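# Sort top-heavy tins into the grey crate

## Task

Four tins that look alike sit on the tip-test stand, and some of them are top-heavy. Move every top-heavy tin into the grey crate. Leave each of the other tins upright on the stand, in front of the low stop bar. Everything must stay in place by itself with no robot support at the end. Finally, open the grippers and move the arms away.

## Robot and tools

Robot: two xArm6 arms, left_arm and right_arm, each with a two-finger parallel gripper. Root links in the scene frame: left_arm at (+0.043, +0.338, 0) m, right_arm at (+0.009, -0.272, 0) m, both turned only slightly about z. Scene frame: origin on the table top midway between the arms, +x out over the table, +z up, left_arm on the +y side. The arm names do not refer to sides of any image.

Joint order, used in every row and every per-joint list: shoulder (joint2), elbow (joint3), waist (joint1), forearm roll (joint4), wrist pitch (joint5), wrist roll (joint6). Ranges in rad: waist -6.283 to 6.283, shoulder -2.059 to 2.094, elbow -3.927 to 0.192, forearm roll -6.283 to 6.283, wrist pitch -1.693 to 3.142, wrist roll -6.283 to 6.283. Actual ends can be off by up to 0.010 rad either way. Load limits (N m): waist 47, shoulder 47, elbow 28.2, forearm roll 28.2, wrist pitch 18.8, wrist roll 18.8; a carried object adds load.

The row: every motion command is one flat list of 14 numbers, each in [-1, 1], covering both arms even when one stays still. Entries 1-6 are left_arm joint offsets in the order above, entry 7 is the left gripper opening, entries 8-13 are right_arm joint offsets, entry 14 is the right opening. Joint entries are relative offsets, not poses, scaled so 1.0 = 2.036 rad. Opening is absolute: +1 fully open, -1 closed.

execute_actions(actions): a list of actions; each action is a list of up to 15 rows, each row lasting one 1/30 s step. If fewer than 15 rows are given, the last row repeats to fill the 15 steps. Within an action, each row's offsets are measured from the joint angles at that action's start (not from the previous row); for a call's first action, from the angles last reported. An action that would push a joint more than 0.010 rad beyond its range is rejected for both arms; if the first action is malformed or fails that check, nothing in the call runs. Joints asked past their true end stop there, and the result may print "joint sent to its limit" (absence of that line proves nothing). An empty list just returns the current state and images.

move(target, speed, blocking): target is one 14-number row; its offsets count from the Joint positions of the latest result that showed them, not from where the arm is when motion begins. All joints follow paths that finish together, so grippers sweep along curves, and nothing slows for obstacles or the other arm. speed (rad/s, 0.01 to 2, default 0.5) caps the joint with the longest path. Paths take 0.5 to 10 s; longer ones are cut off at 10 s. Finger openings are applied right away. blocking=false returns after 0.5 s while motion continues; then use wait or stop before sending anything else. The extra "move:" line reports the ending (done, off_target, moving, held, fault), limits=held or limits=none, and each arm's joint farthest from target. Faster moves and targets set deeper past a contact strike and press harder.

wait(seconds): 0 to 10; lets the simulation run with commands held; returns early if a running move finishes. stop(): brakes a running move, needing some room; fingers keep going. zoom_image(camera, region): camera is cam_high, cam_low, cam_left_wrist or cam_right_wrist; region is [x0, y0, x1, y1] pixels from the top-left, at most 504 by 504. All images are 896x504. read_manual(section): only "licences", no motion. finished_scene(scene): integer 1 or 2, ends the current scene permanently and reports success.

Results: the state line gives each gripper's end_effector_position (m), end_effector_quat_wxyz and velocities in the scene frame; position can be off, more at long reach. Joint positions and Joint velocities list six joints (rad, rad/s) then finger-pad gap (m; 0.084 fully open). Joint targets are what the joints are currently driven toward. grip_measured is the measured opening on the command scale. "joint command not followed" means a clearance check altered some joint targets. Torque readings include offsets and noise. MOTOR HOT appears from 65 °C; at 80 °C the arm is braked until cooled (OVER-TEMPERATURE FAULT).

Gripper geometry: fingers point along the gripper's +z and close along its y. end_effector_position sits between the pads, about 2 cm short of the fingertips; closing moves the tips roughly 10 mm further along +z. To hold something, keep commanding an opening well under grip_measured (lower squeezes harder, about 24 N per pad at most); a fast close can hit harder.

Motion limits: joint targets move at most 3.14 rad/s; per step a target stays within 0.623 rad of the measured angle, and targets that would shift the gripper over 70 mm are scaled back, so big offsets can need several actions. Unfinished motion may not complete while waiting; command the remainder.

Avoid: arms colliding or pushing each other; contact torque reaching a load limit (the arm backs off, holds 10 s and drops the rest of the call); knocking or placing anything off the table; dropping, slamming or shoving tins. Objects may be tugged or nudged briefly. The simulation keeps running while you compose a reply, holding the last command. Calibration for all four cameras is given (K, distortion, T_world_to_cam), accurate to a few degrees and millimetres.

Each tool is called after ">>>" by a JSON object that holds its "fn" and its "kwargs", one argument or row to a line.

## Session

>>> {"fn": "execute_actions", "kwargs": {
  "actions": []
}}

Scene clock: 0.00 s.
left_arm: end_effector_position=(-0.0483, +0.6404, +0.3140) grip_measured=+1.00 end_effector_quat_wxyz=(-0.388, -0.218, +0.818, +0.364) end_effector_velocity=(-0.000, -0.000, -0.000) end_effector_angular_velocity=(+0.000, +0.000, -0.000) | right_arm: end_effector_position=(-0.0967, -0.7388, +0.2785) grip_measured=+1.00 end_effector_quat_wxyz=(-0.415, +0.630, +0.655, +0.048) end_effector_velocity=(-0.000, +0.000, +0.000) end_effector_angular_velocity=(+0.000, -0.001, -0.000)
Joint names: [shoulder, elbow, waist, forearm roll, wrist pitch, wrist roll]
Joint positions: left_arm=[-0.948 -0.301  1.004  1.153  1.397 -2.86   0.084] | right_arm=[ 0.591 -1.974 -1.584 -0.537  2.07   3.068  0.084]
Joint velocities: left_arm=[-0.001  0.    -0.     0.     0.    -0.    -0.   ] | right_arm=[-0.001  0.001 -0.001  0.    -0.    -0.001  0.   ]
Joint torques (N m, as the arm reports them, + toward a larger angle): no reading
Joint targets: left_arm=[-0.948 -0.301 1.004 1.153 1.397 -2.860] | right_arm=[0.591 -1.974 -1.584 -0.537 2.070 3.068]

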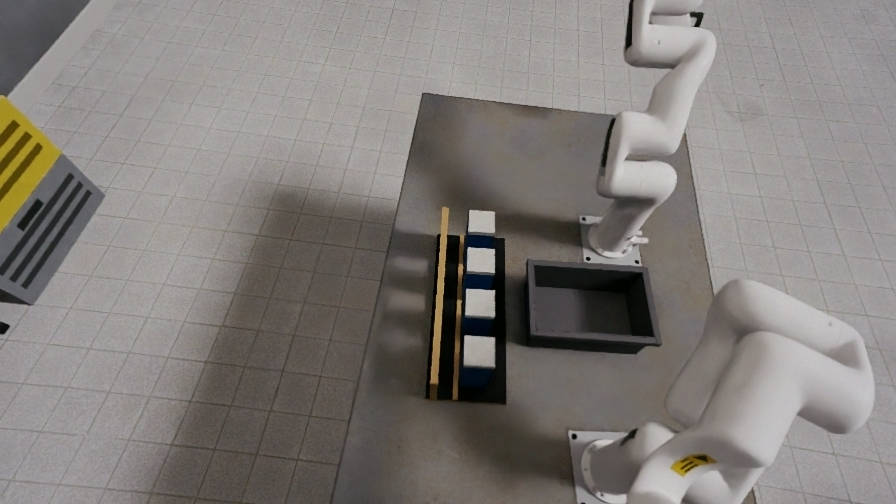

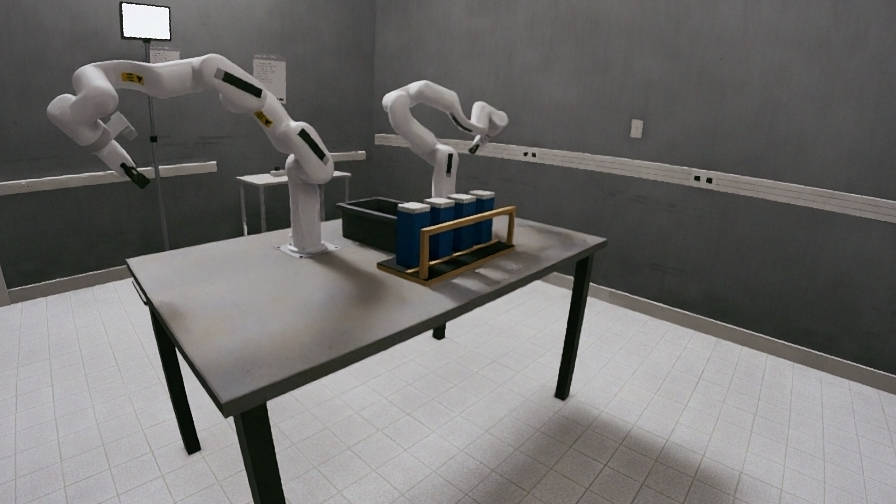

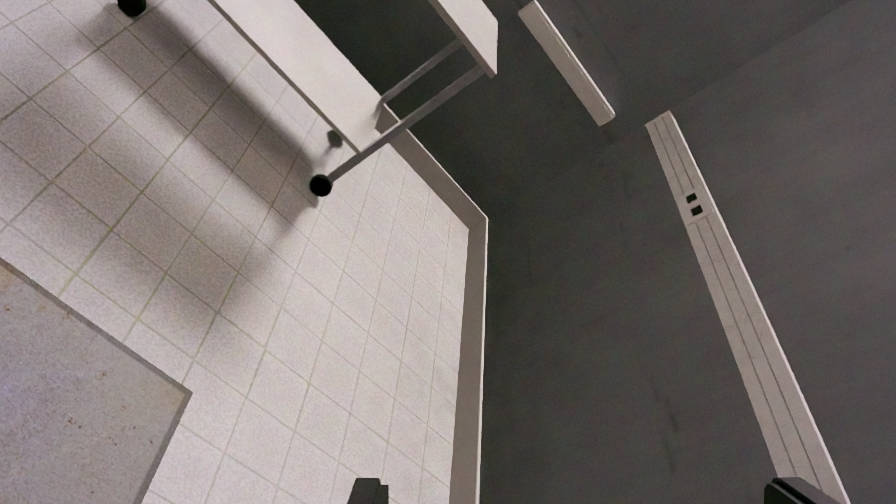

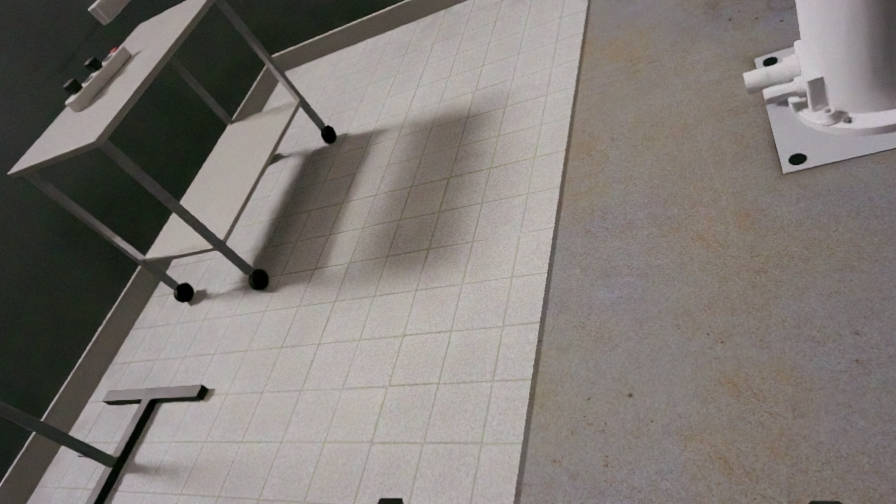

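>>> {"fn": "zoom_image", "kwargs": {
  "camera": "cam_high",
  "region": [400, 190, 680, 420]
}}

>>> {"fn": "zoom_image", "kwargs": {
  "camera": "cam_low",
  "region": [320, 170, 540, 300]
}}

Region (400, 190, 680, 420) of cam_high's 896x504 image, scaled by 1.800, with more detail than that image has; it fills the top 414 rows of this view, and the rest is white.

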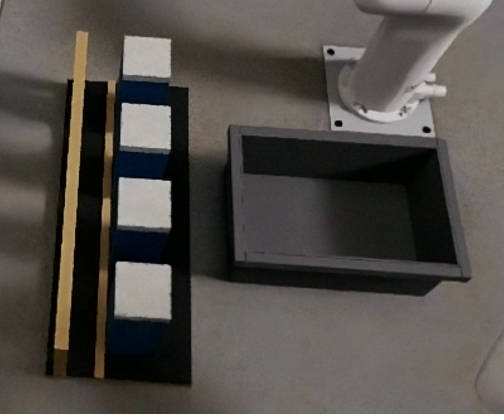

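Region (320, 170, 540, 300) of cam_low's 896x504 image, scaled by 2.291, with more detail than that image has; it fills the top 298 rows of this view, and the rest is white.

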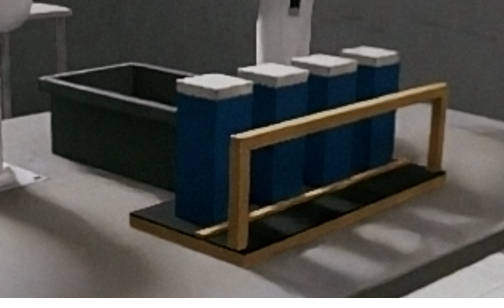

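>>> {"fn": "move", "kwargs": {
  "target": [0.2238,-0.2565,-0.8878,-0.5663,-0.0399,-0.5231,1,-0.49,0.5322,1.0,0.2638,-0.3797,0.2461,1],
  "speed": 1.0
}}

Scene clock: 9.83 s.
left_arm: end_effector_position=(+0.3052, +0.1224, +0.2801) grip_measured=+1.00 end_effector_quat_wxyz=(-0.000, -0.047, +0.999, +0.000) end_effector_velocity=(+0.000, +0.000, +0.000) end_effector_angular_velocity=(+0.000, -0.001, -0.001) | right_arm: end_effector_position=(+0.3241, -0.0918, +0.2799) grip_measured=+1.00 end_effector_quat_wxyz=(-0.000, -0.046, +0.999, -0.000) end_effector_velocity=(-0.001, +0.001, -0.000) end_effector_angular_velocity=(+0.001, +0.001, +0.003)
Joint names: [shoulder, elbow, waist, forearm roll, wrist pitch, wrist roll]
Joint positions: left_arm=[-0.492 -0.824 -0.803 -0.     1.316 -3.925  0.084] | right_arm=[-0.406 -0.891  0.452 -0.     1.298  3.569  0.084]
Joint velocities: left_arm=[-0.001 -0.    -0.     0.001  0.     0.    -0.   ] | right_arm=[-0.002  0.003  0.004  0.002 -0.     0.001  0.   ]
Joint torques (N m, as the arm reports them, + toward a larger angle): left_arm=[ -9.   -12.2   -1.59  -0.67  -2.12  -0.84] | right_arm=[-17.78 -13.99  -2.1   -0.66  -1.23   0.39]
Joint targets: left_arm=[-0.492 -0.824 -0.803 -0.000 1.316 -3.925] | right_arm=[-0.406 -0.890 0.452 -0.000 1.298 3.569]
move: done; limits=none; left_arm: farthest joint: the waist, 0.000 radians from its target (1.807 radians at the start); right_arm: farthest joint: the wrist pitch, 0.001 radians from its target (0.773 radians at the start)
camera_calibration (this result's frames):
cam_left_wrist: T_world_to_cam=[[-0.11895, 0.992825, 0.0121939, -0.0634949], [0.992877, 0.118854, 0.00829634, -0.254506], [0.00678752, 0.0130939, -0.999891, 0.410433], [0, 0, 0, 1]] pos_world=[0.242354, 0.0879143, 0.413274]
cam_right_wrist: T_world_to_cam=[[-0.0743348, 0.997227, -0.00367571, 0.14893], [0.997228, 0.0743219, -0.00352481, -0.248522], [-0.00324185, -0.00392753, -0.999987, 0.412452], [0, 0, 0, 1]] pos_world=[0.260241, -0.128426, 0.412119]

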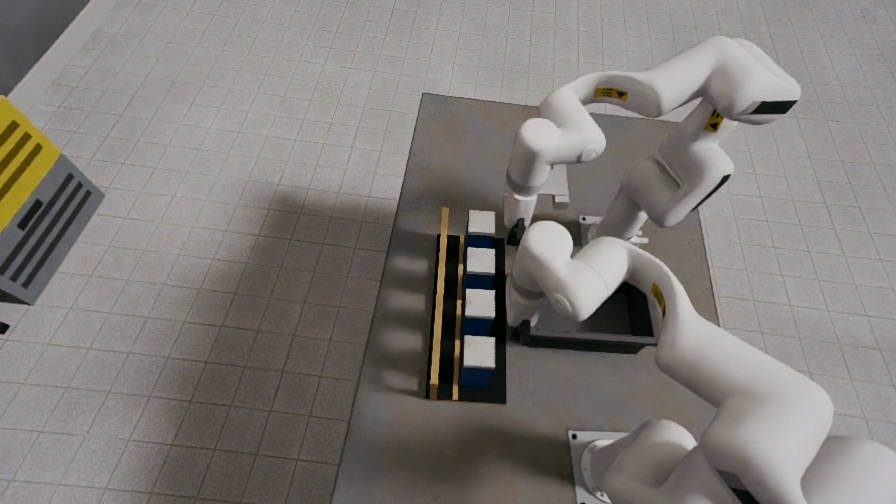

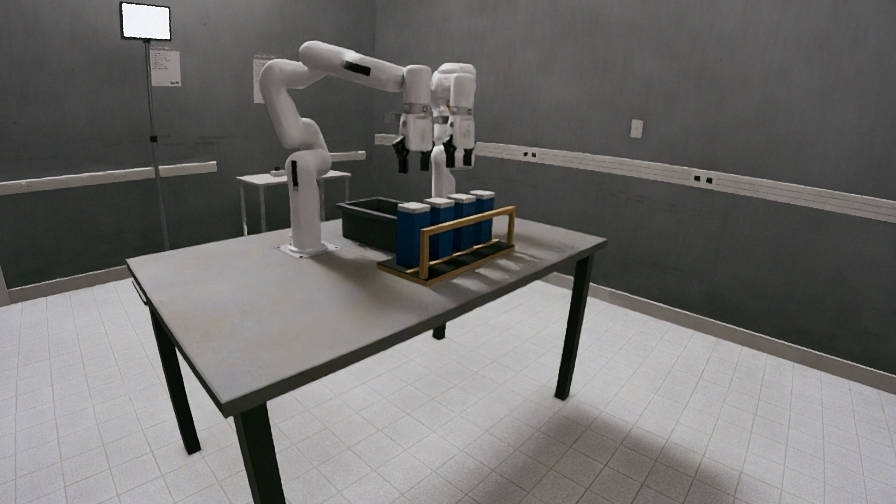

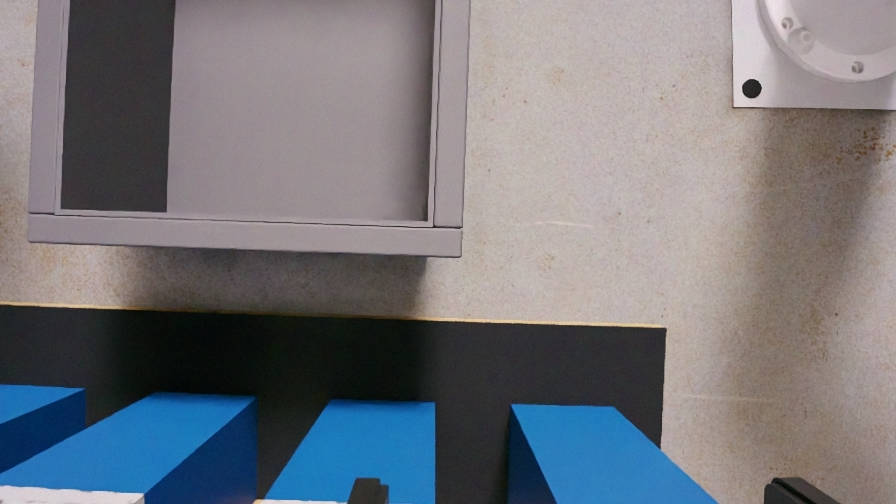

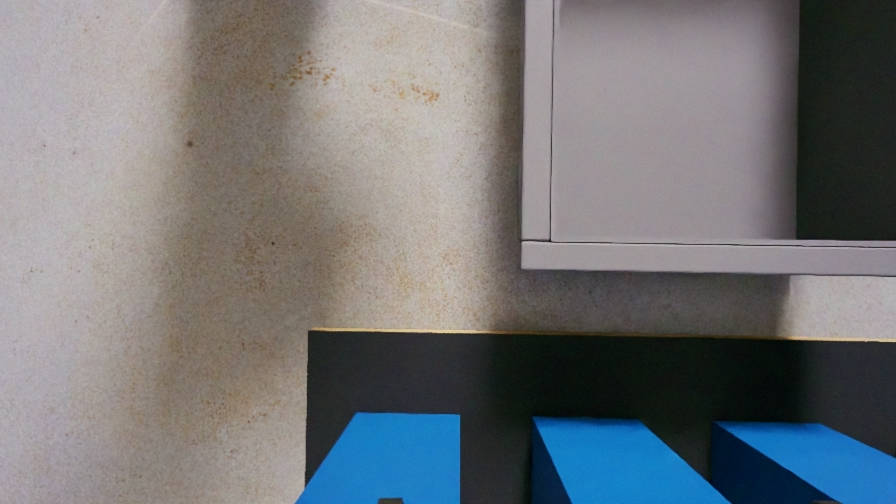

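>>> {"fn": "move", "kwargs": {
  "target": [0.0534,0.1161,-0.0283,0,-0.1694,-0.0281,1,0.0436,0.1212,0,0,-0.1653,0,1],
  "speed": 0.5
}}

Scene clock: 13.30 s.
left_arm: end_effector_position=(+0.2968, +0.1036, +0.1702) grip_measured=+1.00 end_effector_quat_wxyz=(-0.000, -0.047, +0.999, -0.000) end_effector_velocity=(-0.001, +0.000, -0.002) end_effector_angular_velocity=(+0.002, +0.002, -0.001) | right_arm: end_effector_position=(+0.3242, -0.0917, +0.1703) grip_measured=+1.00 end_effector_quat_wxyz=(+0.000, -0.046, +0.999, +0.000) end_effector_velocity=(-0.001, -0.000, -0.002) end_effector_angular_velocity=(-0.001, +0.001, -0.001)
Joint names: [shoulder, elbow, waist, forearm roll, wrist pitch, wrist roll]
Joint positions: left_arm=[-0.384 -0.588 -0.861 -0.     0.972 -3.982  0.084] | right_arm=[-0.318 -0.644  0.452 -0.     0.961  3.569  0.084]
Joint velocities: left_arm=[ 0.002  0.003 -0.001  0.001 -0.002 -0.    -0.   ] | right_arm=[ 0.001  0.004 -0.    -0.    -0.003  0.001  0.   ]
Joint torques (N m, as the arm reports them, + toward a larger angle): left_arm=[-10.67 -11.7   -1.86  -0.63  -2.14  -0.86] | right_arm=[-19.25 -13.2   -2.12  -0.59  -1.25   0.46]
Joint targets: left_arm=[-0.384 -0.587 -0.861 -0.000 0.971 -3.982] | right_arm=[-0.317 -0.644 0.452 -0.000 0.961 3.569]
move: done; limits=none; left_arm: farthest joint: the shoulder, 0.001 radians from its target (0.109 radians at the start); right_arm: farthest joint: the waist, 0.000 radians from its target (0.000 radians at the start)
camera_calibration (this result's frames):
cam_left_wrist: T_world_to_cam=[[-0.118647, 0.992864, 0.0119879, -0.0445567], [0.992912, 0.11855, 0.00851896, -0.243017], [0.00703701, 0.0129137, -0.999892, 0.300742], [0, 0, 0, 1]] pos_world=[0.233891, 0.0691646, 0.303314]
cam_right_wrist: T_world_to_cam=[[-0.0743751, 0.997226, -0.00301664, 0.14834], [0.997228, 0.0743687, -0.0021859, -0.249298], [-0.00195549, -0.00317086, -0.999993, 0.302483], [0, 0, 0, 1]] pos_world=[0.260231, -0.128429, 0.302384]

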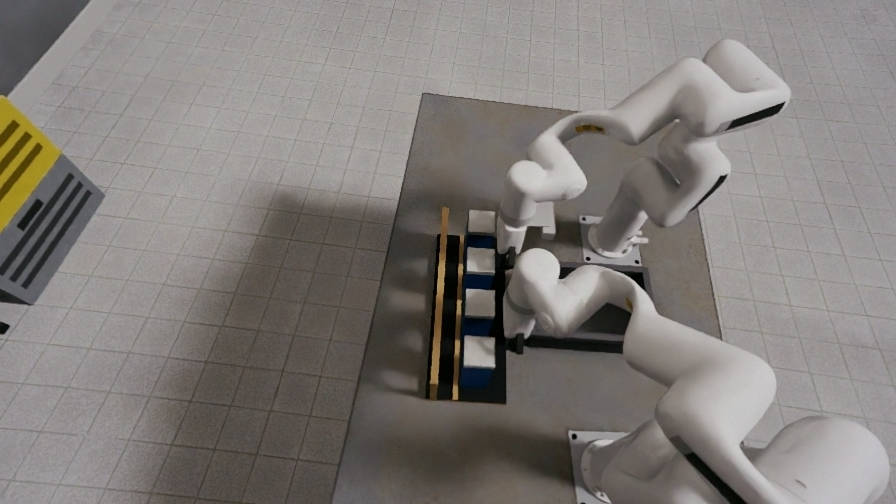

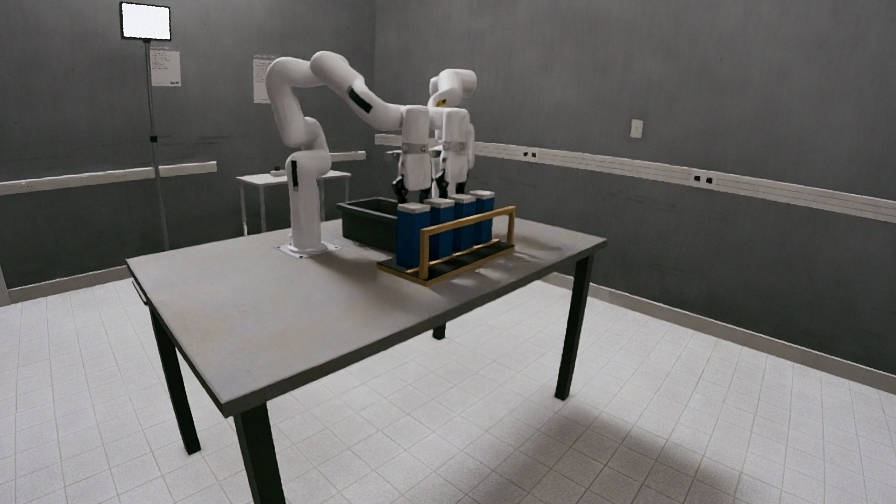

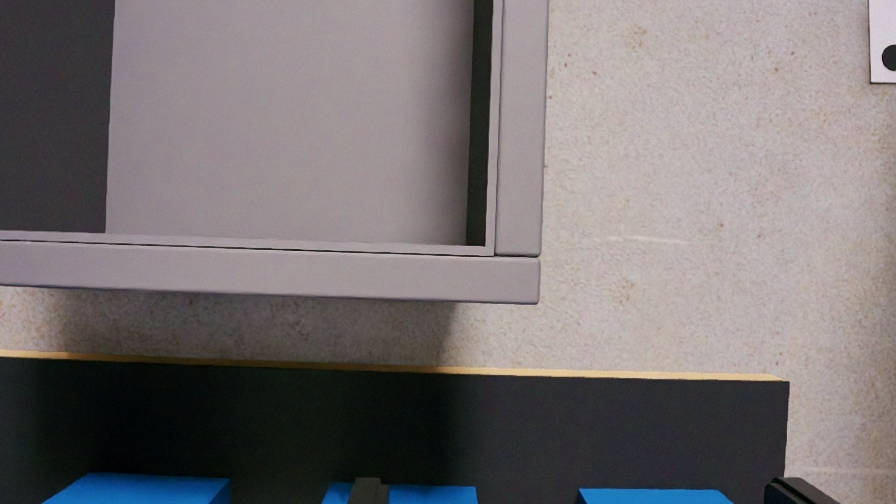

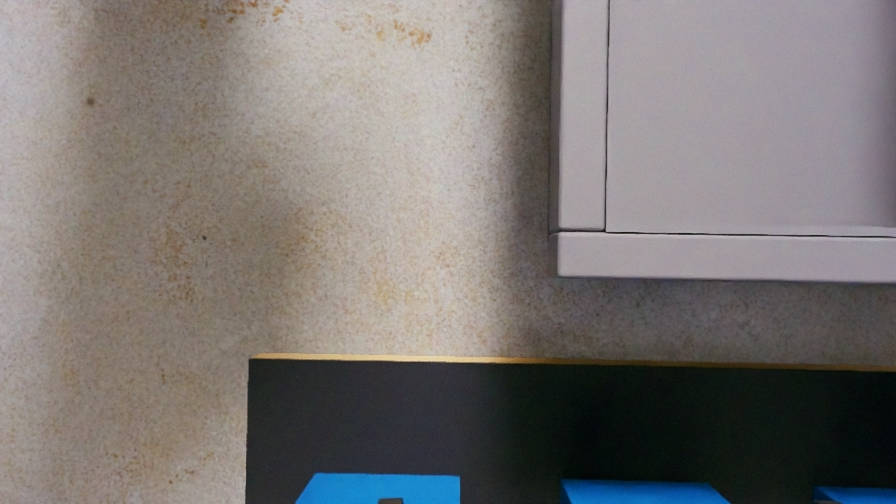

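>>> {"fn": "move", "kwargs": {
  "target": [0.083,-0.0742,0.0613,0,-0.0086,0.0611,1,0.1029,-0.1003,-0.032,0,-0.0023,-0.032,1],
  "speed": 0.12
}}

>>> {"fn": "zoom_image", "kwargs": {
  "camera": "cam_low",
  "region": [320, 140, 560, 300]
}}

Scene clock: 16.43 s.
left_arm: end_effector_position=(+0.3614, +0.1101, +0.1699) grip_measured=+1.00 end_effector_quat_wxyz=(-0.000, -0.047, +0.999, +0.000) end_effector_velocity=(+0.001, -0.001, +0.001) end_effector_angular_velocity=(-0.001, -0.002, -0.000) | right_arm: end_effector_position=(+0.3885, -0.0864, +0.1700) grip_measured=+1.00 end_effector_quat_wxyz=(-0.000, -0.046, +0.999, -0.000) end_effector_velocity=(+0.002, -0.001, -0.000) end_effector_angular_velocity=(-0.000, -0.002, -0.001)
Joint names: [shoulder, elbow, waist, forearm roll, wrist pitch, wrist roll]
Joint positions: left_arm=[-0.215 -0.739 -0.736 -0.     0.954 -3.858  0.084] | right_arm=[-0.109 -0.848  0.387  0.     0.957  3.504  0.084]
Joint velocities: left_arm=[ 0.001 -0.003  0.001  0.    -0.     0.001 -0.   ] | right_arm=[ 0.003 -0.002 -0.003 -0.001 -0.003 -0.001  0.   ]
Joint torques (N m, as the arm reports them, + toward a larger angle): left_arm=[-13.57 -11.61  -1.65  -0.52  -2.21  -0.68] | right_arm=[-23.98 -13.83  -2.84  -1.16  -2.13   0.09]
Joint targets: left_arm=[-0.215 -0.739 -0.736 -0.000 0.954 -3.858] | right_arm=[-0.108 -0.849 0.386 -0.000 0.957 3.504]
move: done; limits=none; left_arm: farthest joint: the elbow, 0.001 radians from its target (0.152 radians at the start); right_arm: farthest joint: the wrist pitch, 0.001 radians from its target (0.005 radians at the start)
camera_calibration (this result's frames):
cam_left_wrist: T_world_to_cam=[[-0.118987, 0.992821, 0.0122253, -0.043282], [0.992873, 0.118892, 0.00827054, -0.307915], [0.00675767, 0.0131223, -0.999891, 0.299981], [0, 0, 0, 1]] pos_world=[0.298544, 0.0756434, 0.303024]
cam_right_wrist: T_world_to_cam=[[-0.0743348, 0.997227, -0.00345575, 0.147891], [0.997228, 0.0743222, -0.00365253, -0.313507], [-0.00338557, -0.00371768, -0.999987, 0.302883], [0, 0, 0, 1]] pos_world=[0.324656, -0.123055, 0.302245]

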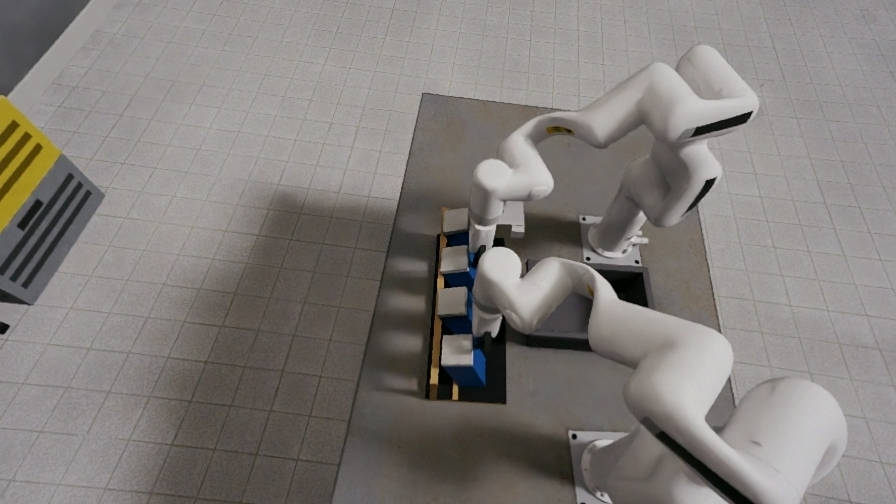

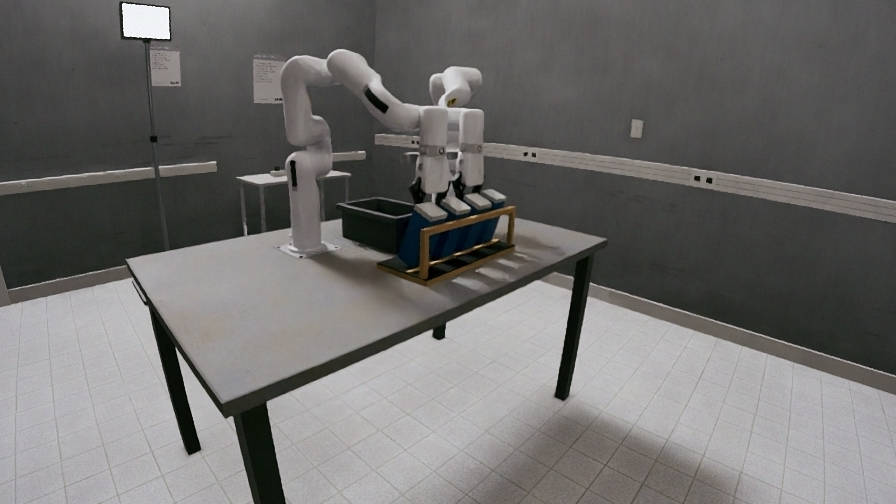

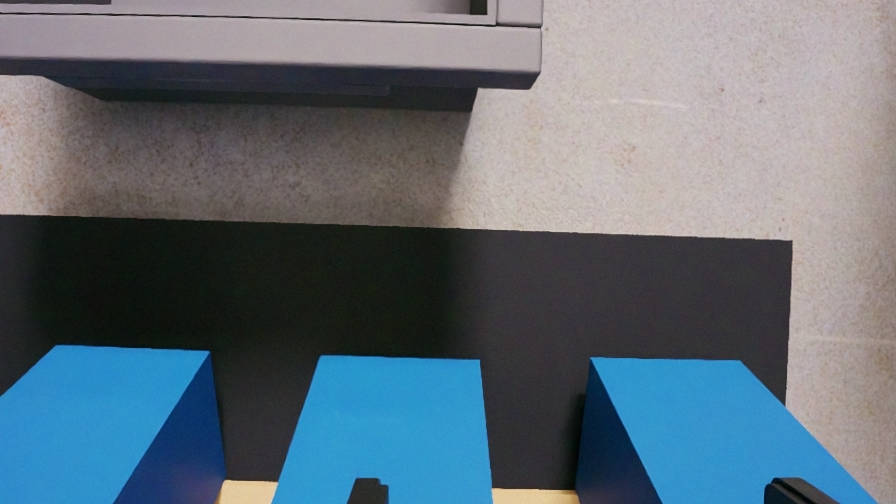

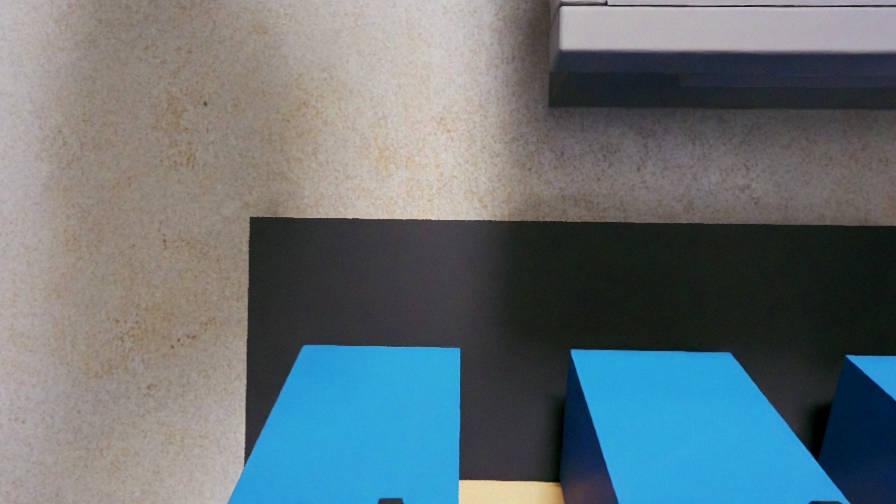

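Region (320, 140, 560, 300) of cam_low's 896x504 image, scaled by 2.100, with more detail than that image has.

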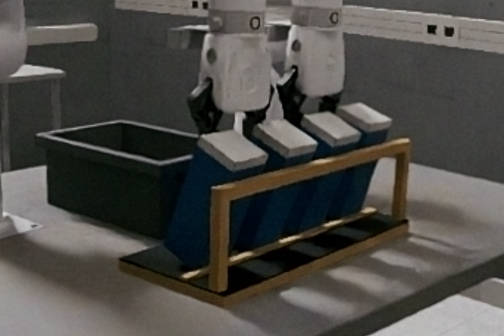

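>>> {"fn": "move", "kwargs": {
  "target": [0.0125,-0.0111,0.0092,0,-0.0013,0.0092,1,-0.05,0.05,0.016,0,0.001,0.016,1],
  "speed": 0.12
}}

>>> {"fn": "move", "kwargs": {
  "target": [-0.0955,0.0853,-0.0705,0,0.0099,-0.0703,1,-0.0529,0.0503,0.016,0,0.0013,0.016,1],
  "speed": 0.12
}}

>>> {"fn": "zoom_image", "kwargs": {
  "camera": "cam_low",
  "region": [320, 140, 560, 300]
}}

Scene clock: 18.27 s.
left_arm: end_effector_position=(+0.3713, +0.1121, +0.1691) grip_measured=+1.00 end_effector_quat_wxyz=(-0.000, -0.047, +0.999, +0.000) end_effector_velocity=(-0.000, +0.000, -0.000) end_effector_angular_velocity=(+0.000, +0.001, +0.001) | right_arm: end_effector_position=(+0.3559, -0.0882, +0.1706) grip_measured=+1.00 end_effector_quat_wxyz=(-0.001, -0.046, +0.999, -0.001) end_effector_velocity=(-0.001, -0.001, -0.001) end_effector_angular_velocity=(-0.001, +0.001, -0.001)
Joint names: [shoulder, elbow, waist, forearm roll, wrist pitch, wrist roll]
Joint positions: left_arm=[-0.19  -0.761 -0.718 -0.     0.951 -3.839  0.084] | right_arm=[-0.21  -0.746  0.419  0.     0.959  3.537  0.084]
Joint velocities: left_arm=[ 0.     0.001  0.001 -0.001  0.     0.     0.   ] | right_arm=[-0.002  0.003 -0.    -0.001 -0.     0.001 -0.   ]
Joint torques (N m, as the arm reports them, + toward a larger angle): left_arm=[-14.12 -11.42  -1.71  -0.42  -2.04  -0.8 ] | right_arm=[-22.23 -13.45  -2.14  -0.57  -1.33   0.43]
Joint targets: left_arm=[-0.190 -0.761 -0.718 -0.000 0.951 -3.839] | right_arm=[-0.210 -0.746 0.419 0.000 0.959 3.537]
move: done; limits=none; left_arm: farthest joint: the elbow, 0.001 radians from its target (0.023 radians at the start); right_arm: farthest joint: the shoulder, 0.001 radians from its target (0.103 radians at the start)
camera_calibration (this result's frames):
cam_left_wrist: T_world_to_cam=[[-0.118962, 0.992822, 0.0123205, -0.044157], [0.992877, 0.118868, 0.00815212, -0.317964], [0.00662909, 0.0132026, -0.999891, 0.29913], [0, 0, 0, 1]] pos_world=[0.308463, 0.0776864, 0.302233]
cam_right_wrist: T_world_to_cam=[[-0.0743041, 0.997226, -0.00430506, 0.14738], [0.997222, 0.0742799, -0.00551935, -0.280524], [-0.00518426, -0.00470321, -0.999976, 0.303929], [0, 0, 0, 1]] pos_world=[0.292271, -0.124705, 0.303007]

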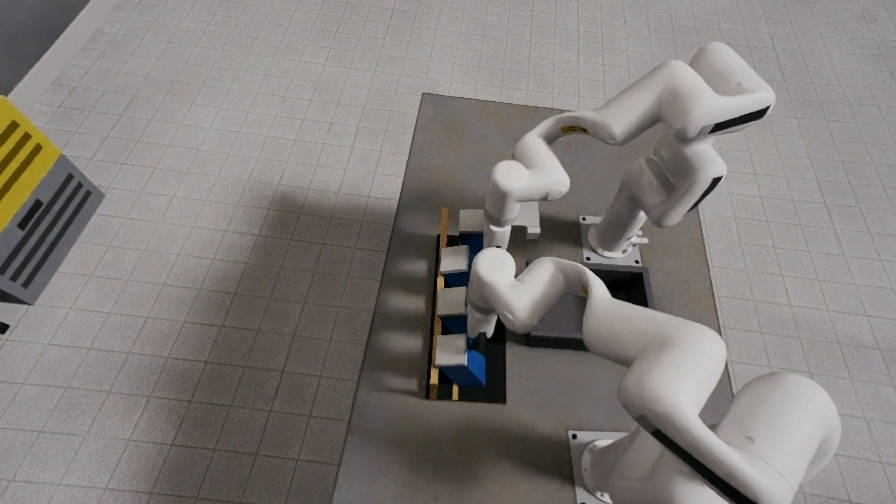

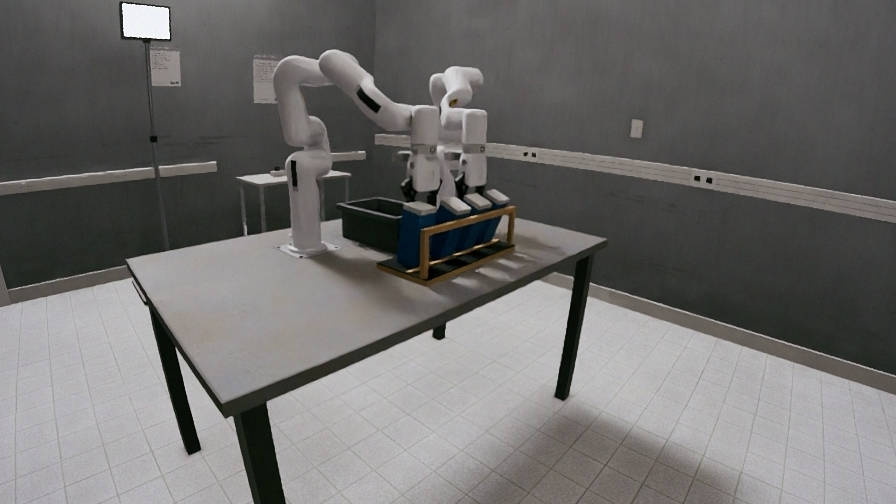

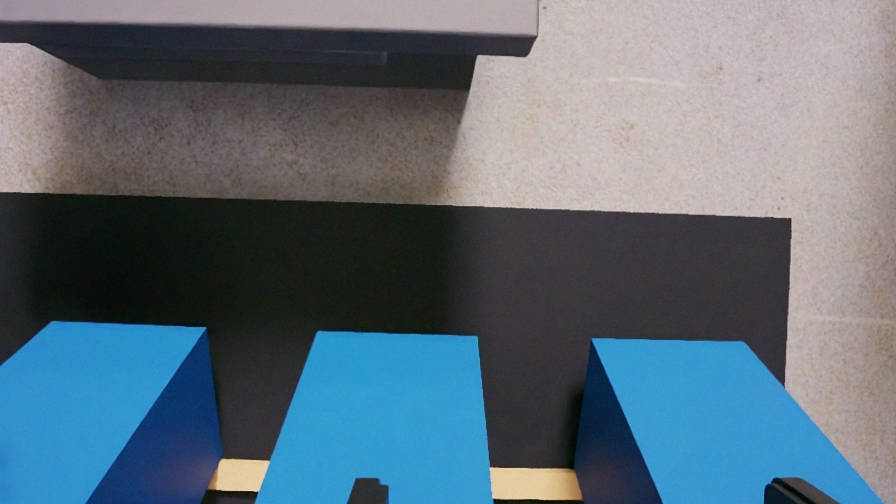

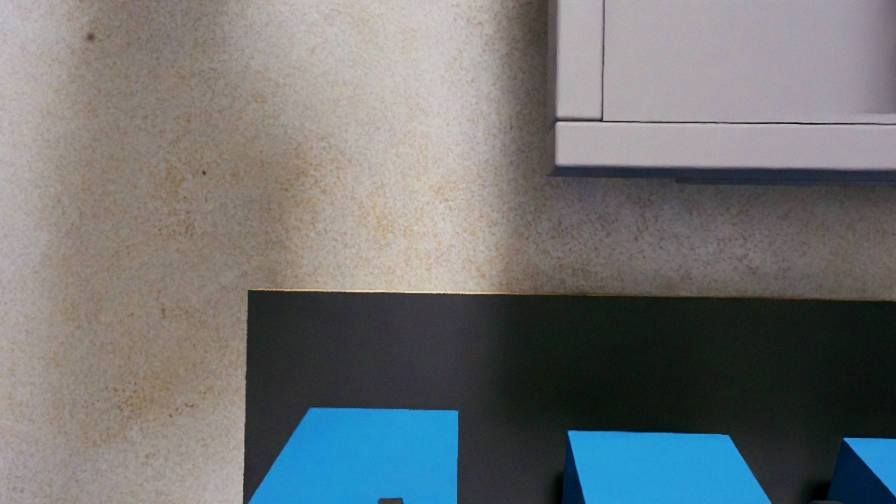

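Scene clock: 20.33 s.
left_arm: end_effector_position=(+0.2968, +0.1035, +0.1702) grip_measured=+1.00 end_effector_quat_wxyz=(-0.000, -0.047, +0.999, -0.000) end_effector_velocity=(-0.001, +0.000, +0.000) end_effector_angular_velocity=(-0.001, -0.000, +0.000) | right_arm: end_effector_position=(+0.3240, -0.0918, +0.1701) grip_measured=+1.00 end_effector_quat_wxyz=(-0.000, -0.046, +0.999, -0.000) end_effector_velocity=(-0.000, -0.000, +0.000) end_effector_angular_velocity=(+0.000, -0.001, -0.001)
Joint names: [shoulder, elbow, waist, forearm roll, wrist pitch, wrist roll]
Joint positions: left_arm=[-0.384 -0.588 -0.861 -0.     0.972 -3.982  0.084] | right_arm=[-0.318 -0.644  0.452  0.     0.962  3.569  0.084]
Joint velocities: left_arm=[-0.003  0.002 -0.001 -0.     0.    -0.002  0.   ] | right_arm=[-0.002  0.001 -0.     0.     0.     0.001 -0.   ]
Joint torques (N m, as the arm reports them, + toward a larger angle): left_arm=[-10.63 -11.74  -1.69  -0.67  -2.12  -0.84] | right_arm=[-19.17 -13.26  -2.07  -0.48  -1.27   0.46]
Joint targets: left_arm=[-0.384 -0.587 -0.861 -0.000 0.972 -3.982] | right_arm=[-0.318 -0.644 0.452 0.000 0.962 3.569]
move: done; limits=none; left_arm: farthest joint: the waist, 0.001 radians from its target (0.144 radians at the start); right_arm: farthest joint: the elbow, 0.001 radians from its target (0.103 radians at the start)
camera_calibration (this result's frames):
cam_left_wrist: T_world_to_cam=[[-0.118637, 0.992866, 0.011923, -0.0445296], [0.992912, 0.118539, 0.00857924, -0.243037], [0.00710468, 0.0128563, -0.999892, 0.300755], [0, 0, 0, 1]] pos_world=[0.233895, 0.0691549, 0.303339]
cam_right_wrist: T_world_to_cam=[[-0.0742765, 0.997232, -0.00325202, 0.148373], [0.997234, 0.0742665, -0.00309671, -0.248876], [-0.00284662, -0.00347304, -0.99999, 0.302594], [0, 0, 0, 1]] pos_world=[0.26007, -0.128428, 0.302303]

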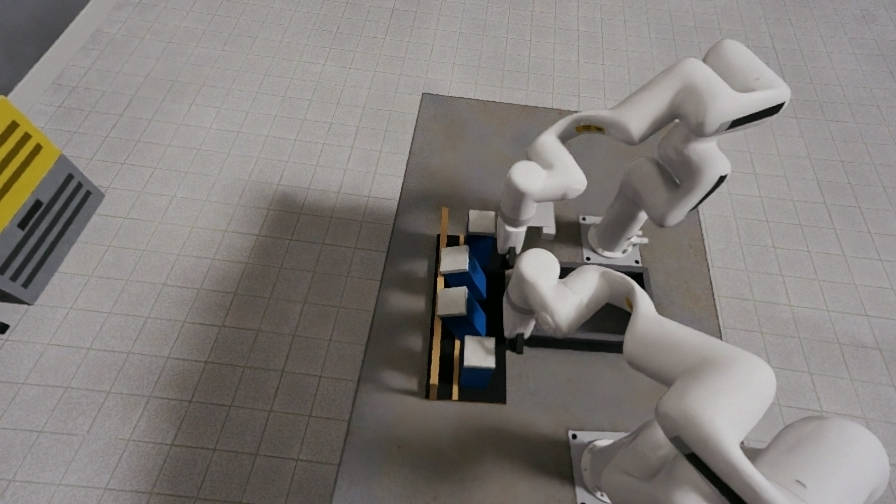

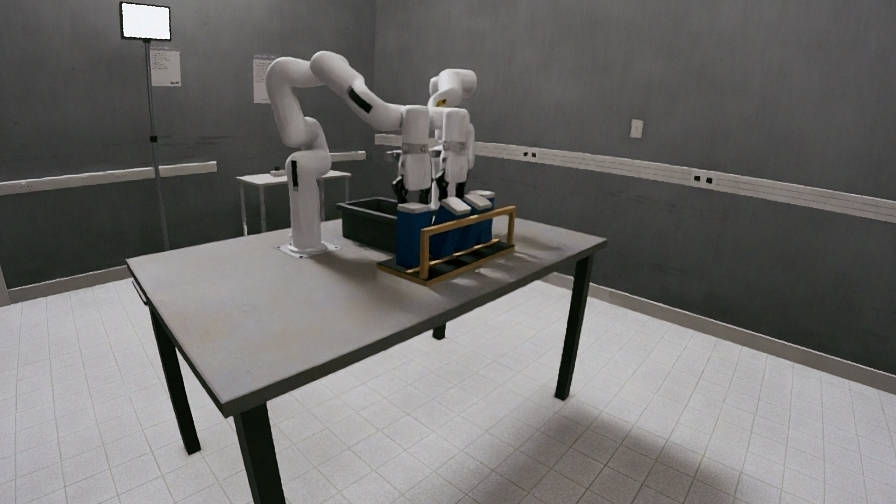

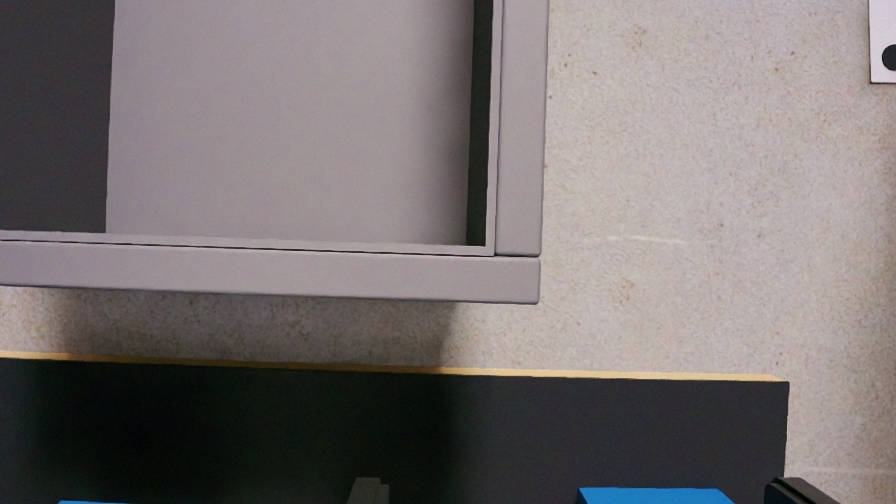

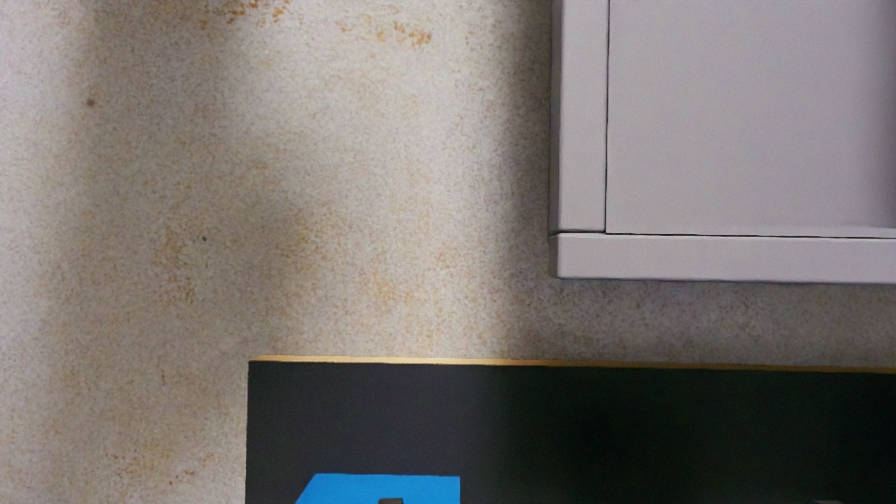

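Region (320, 140, 560, 300) of cam_low's 896x504 image, scaled by 2.100, with more detail than that image has.

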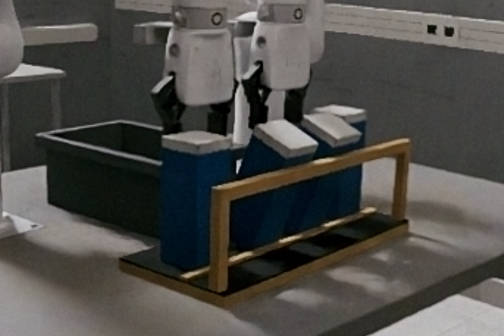

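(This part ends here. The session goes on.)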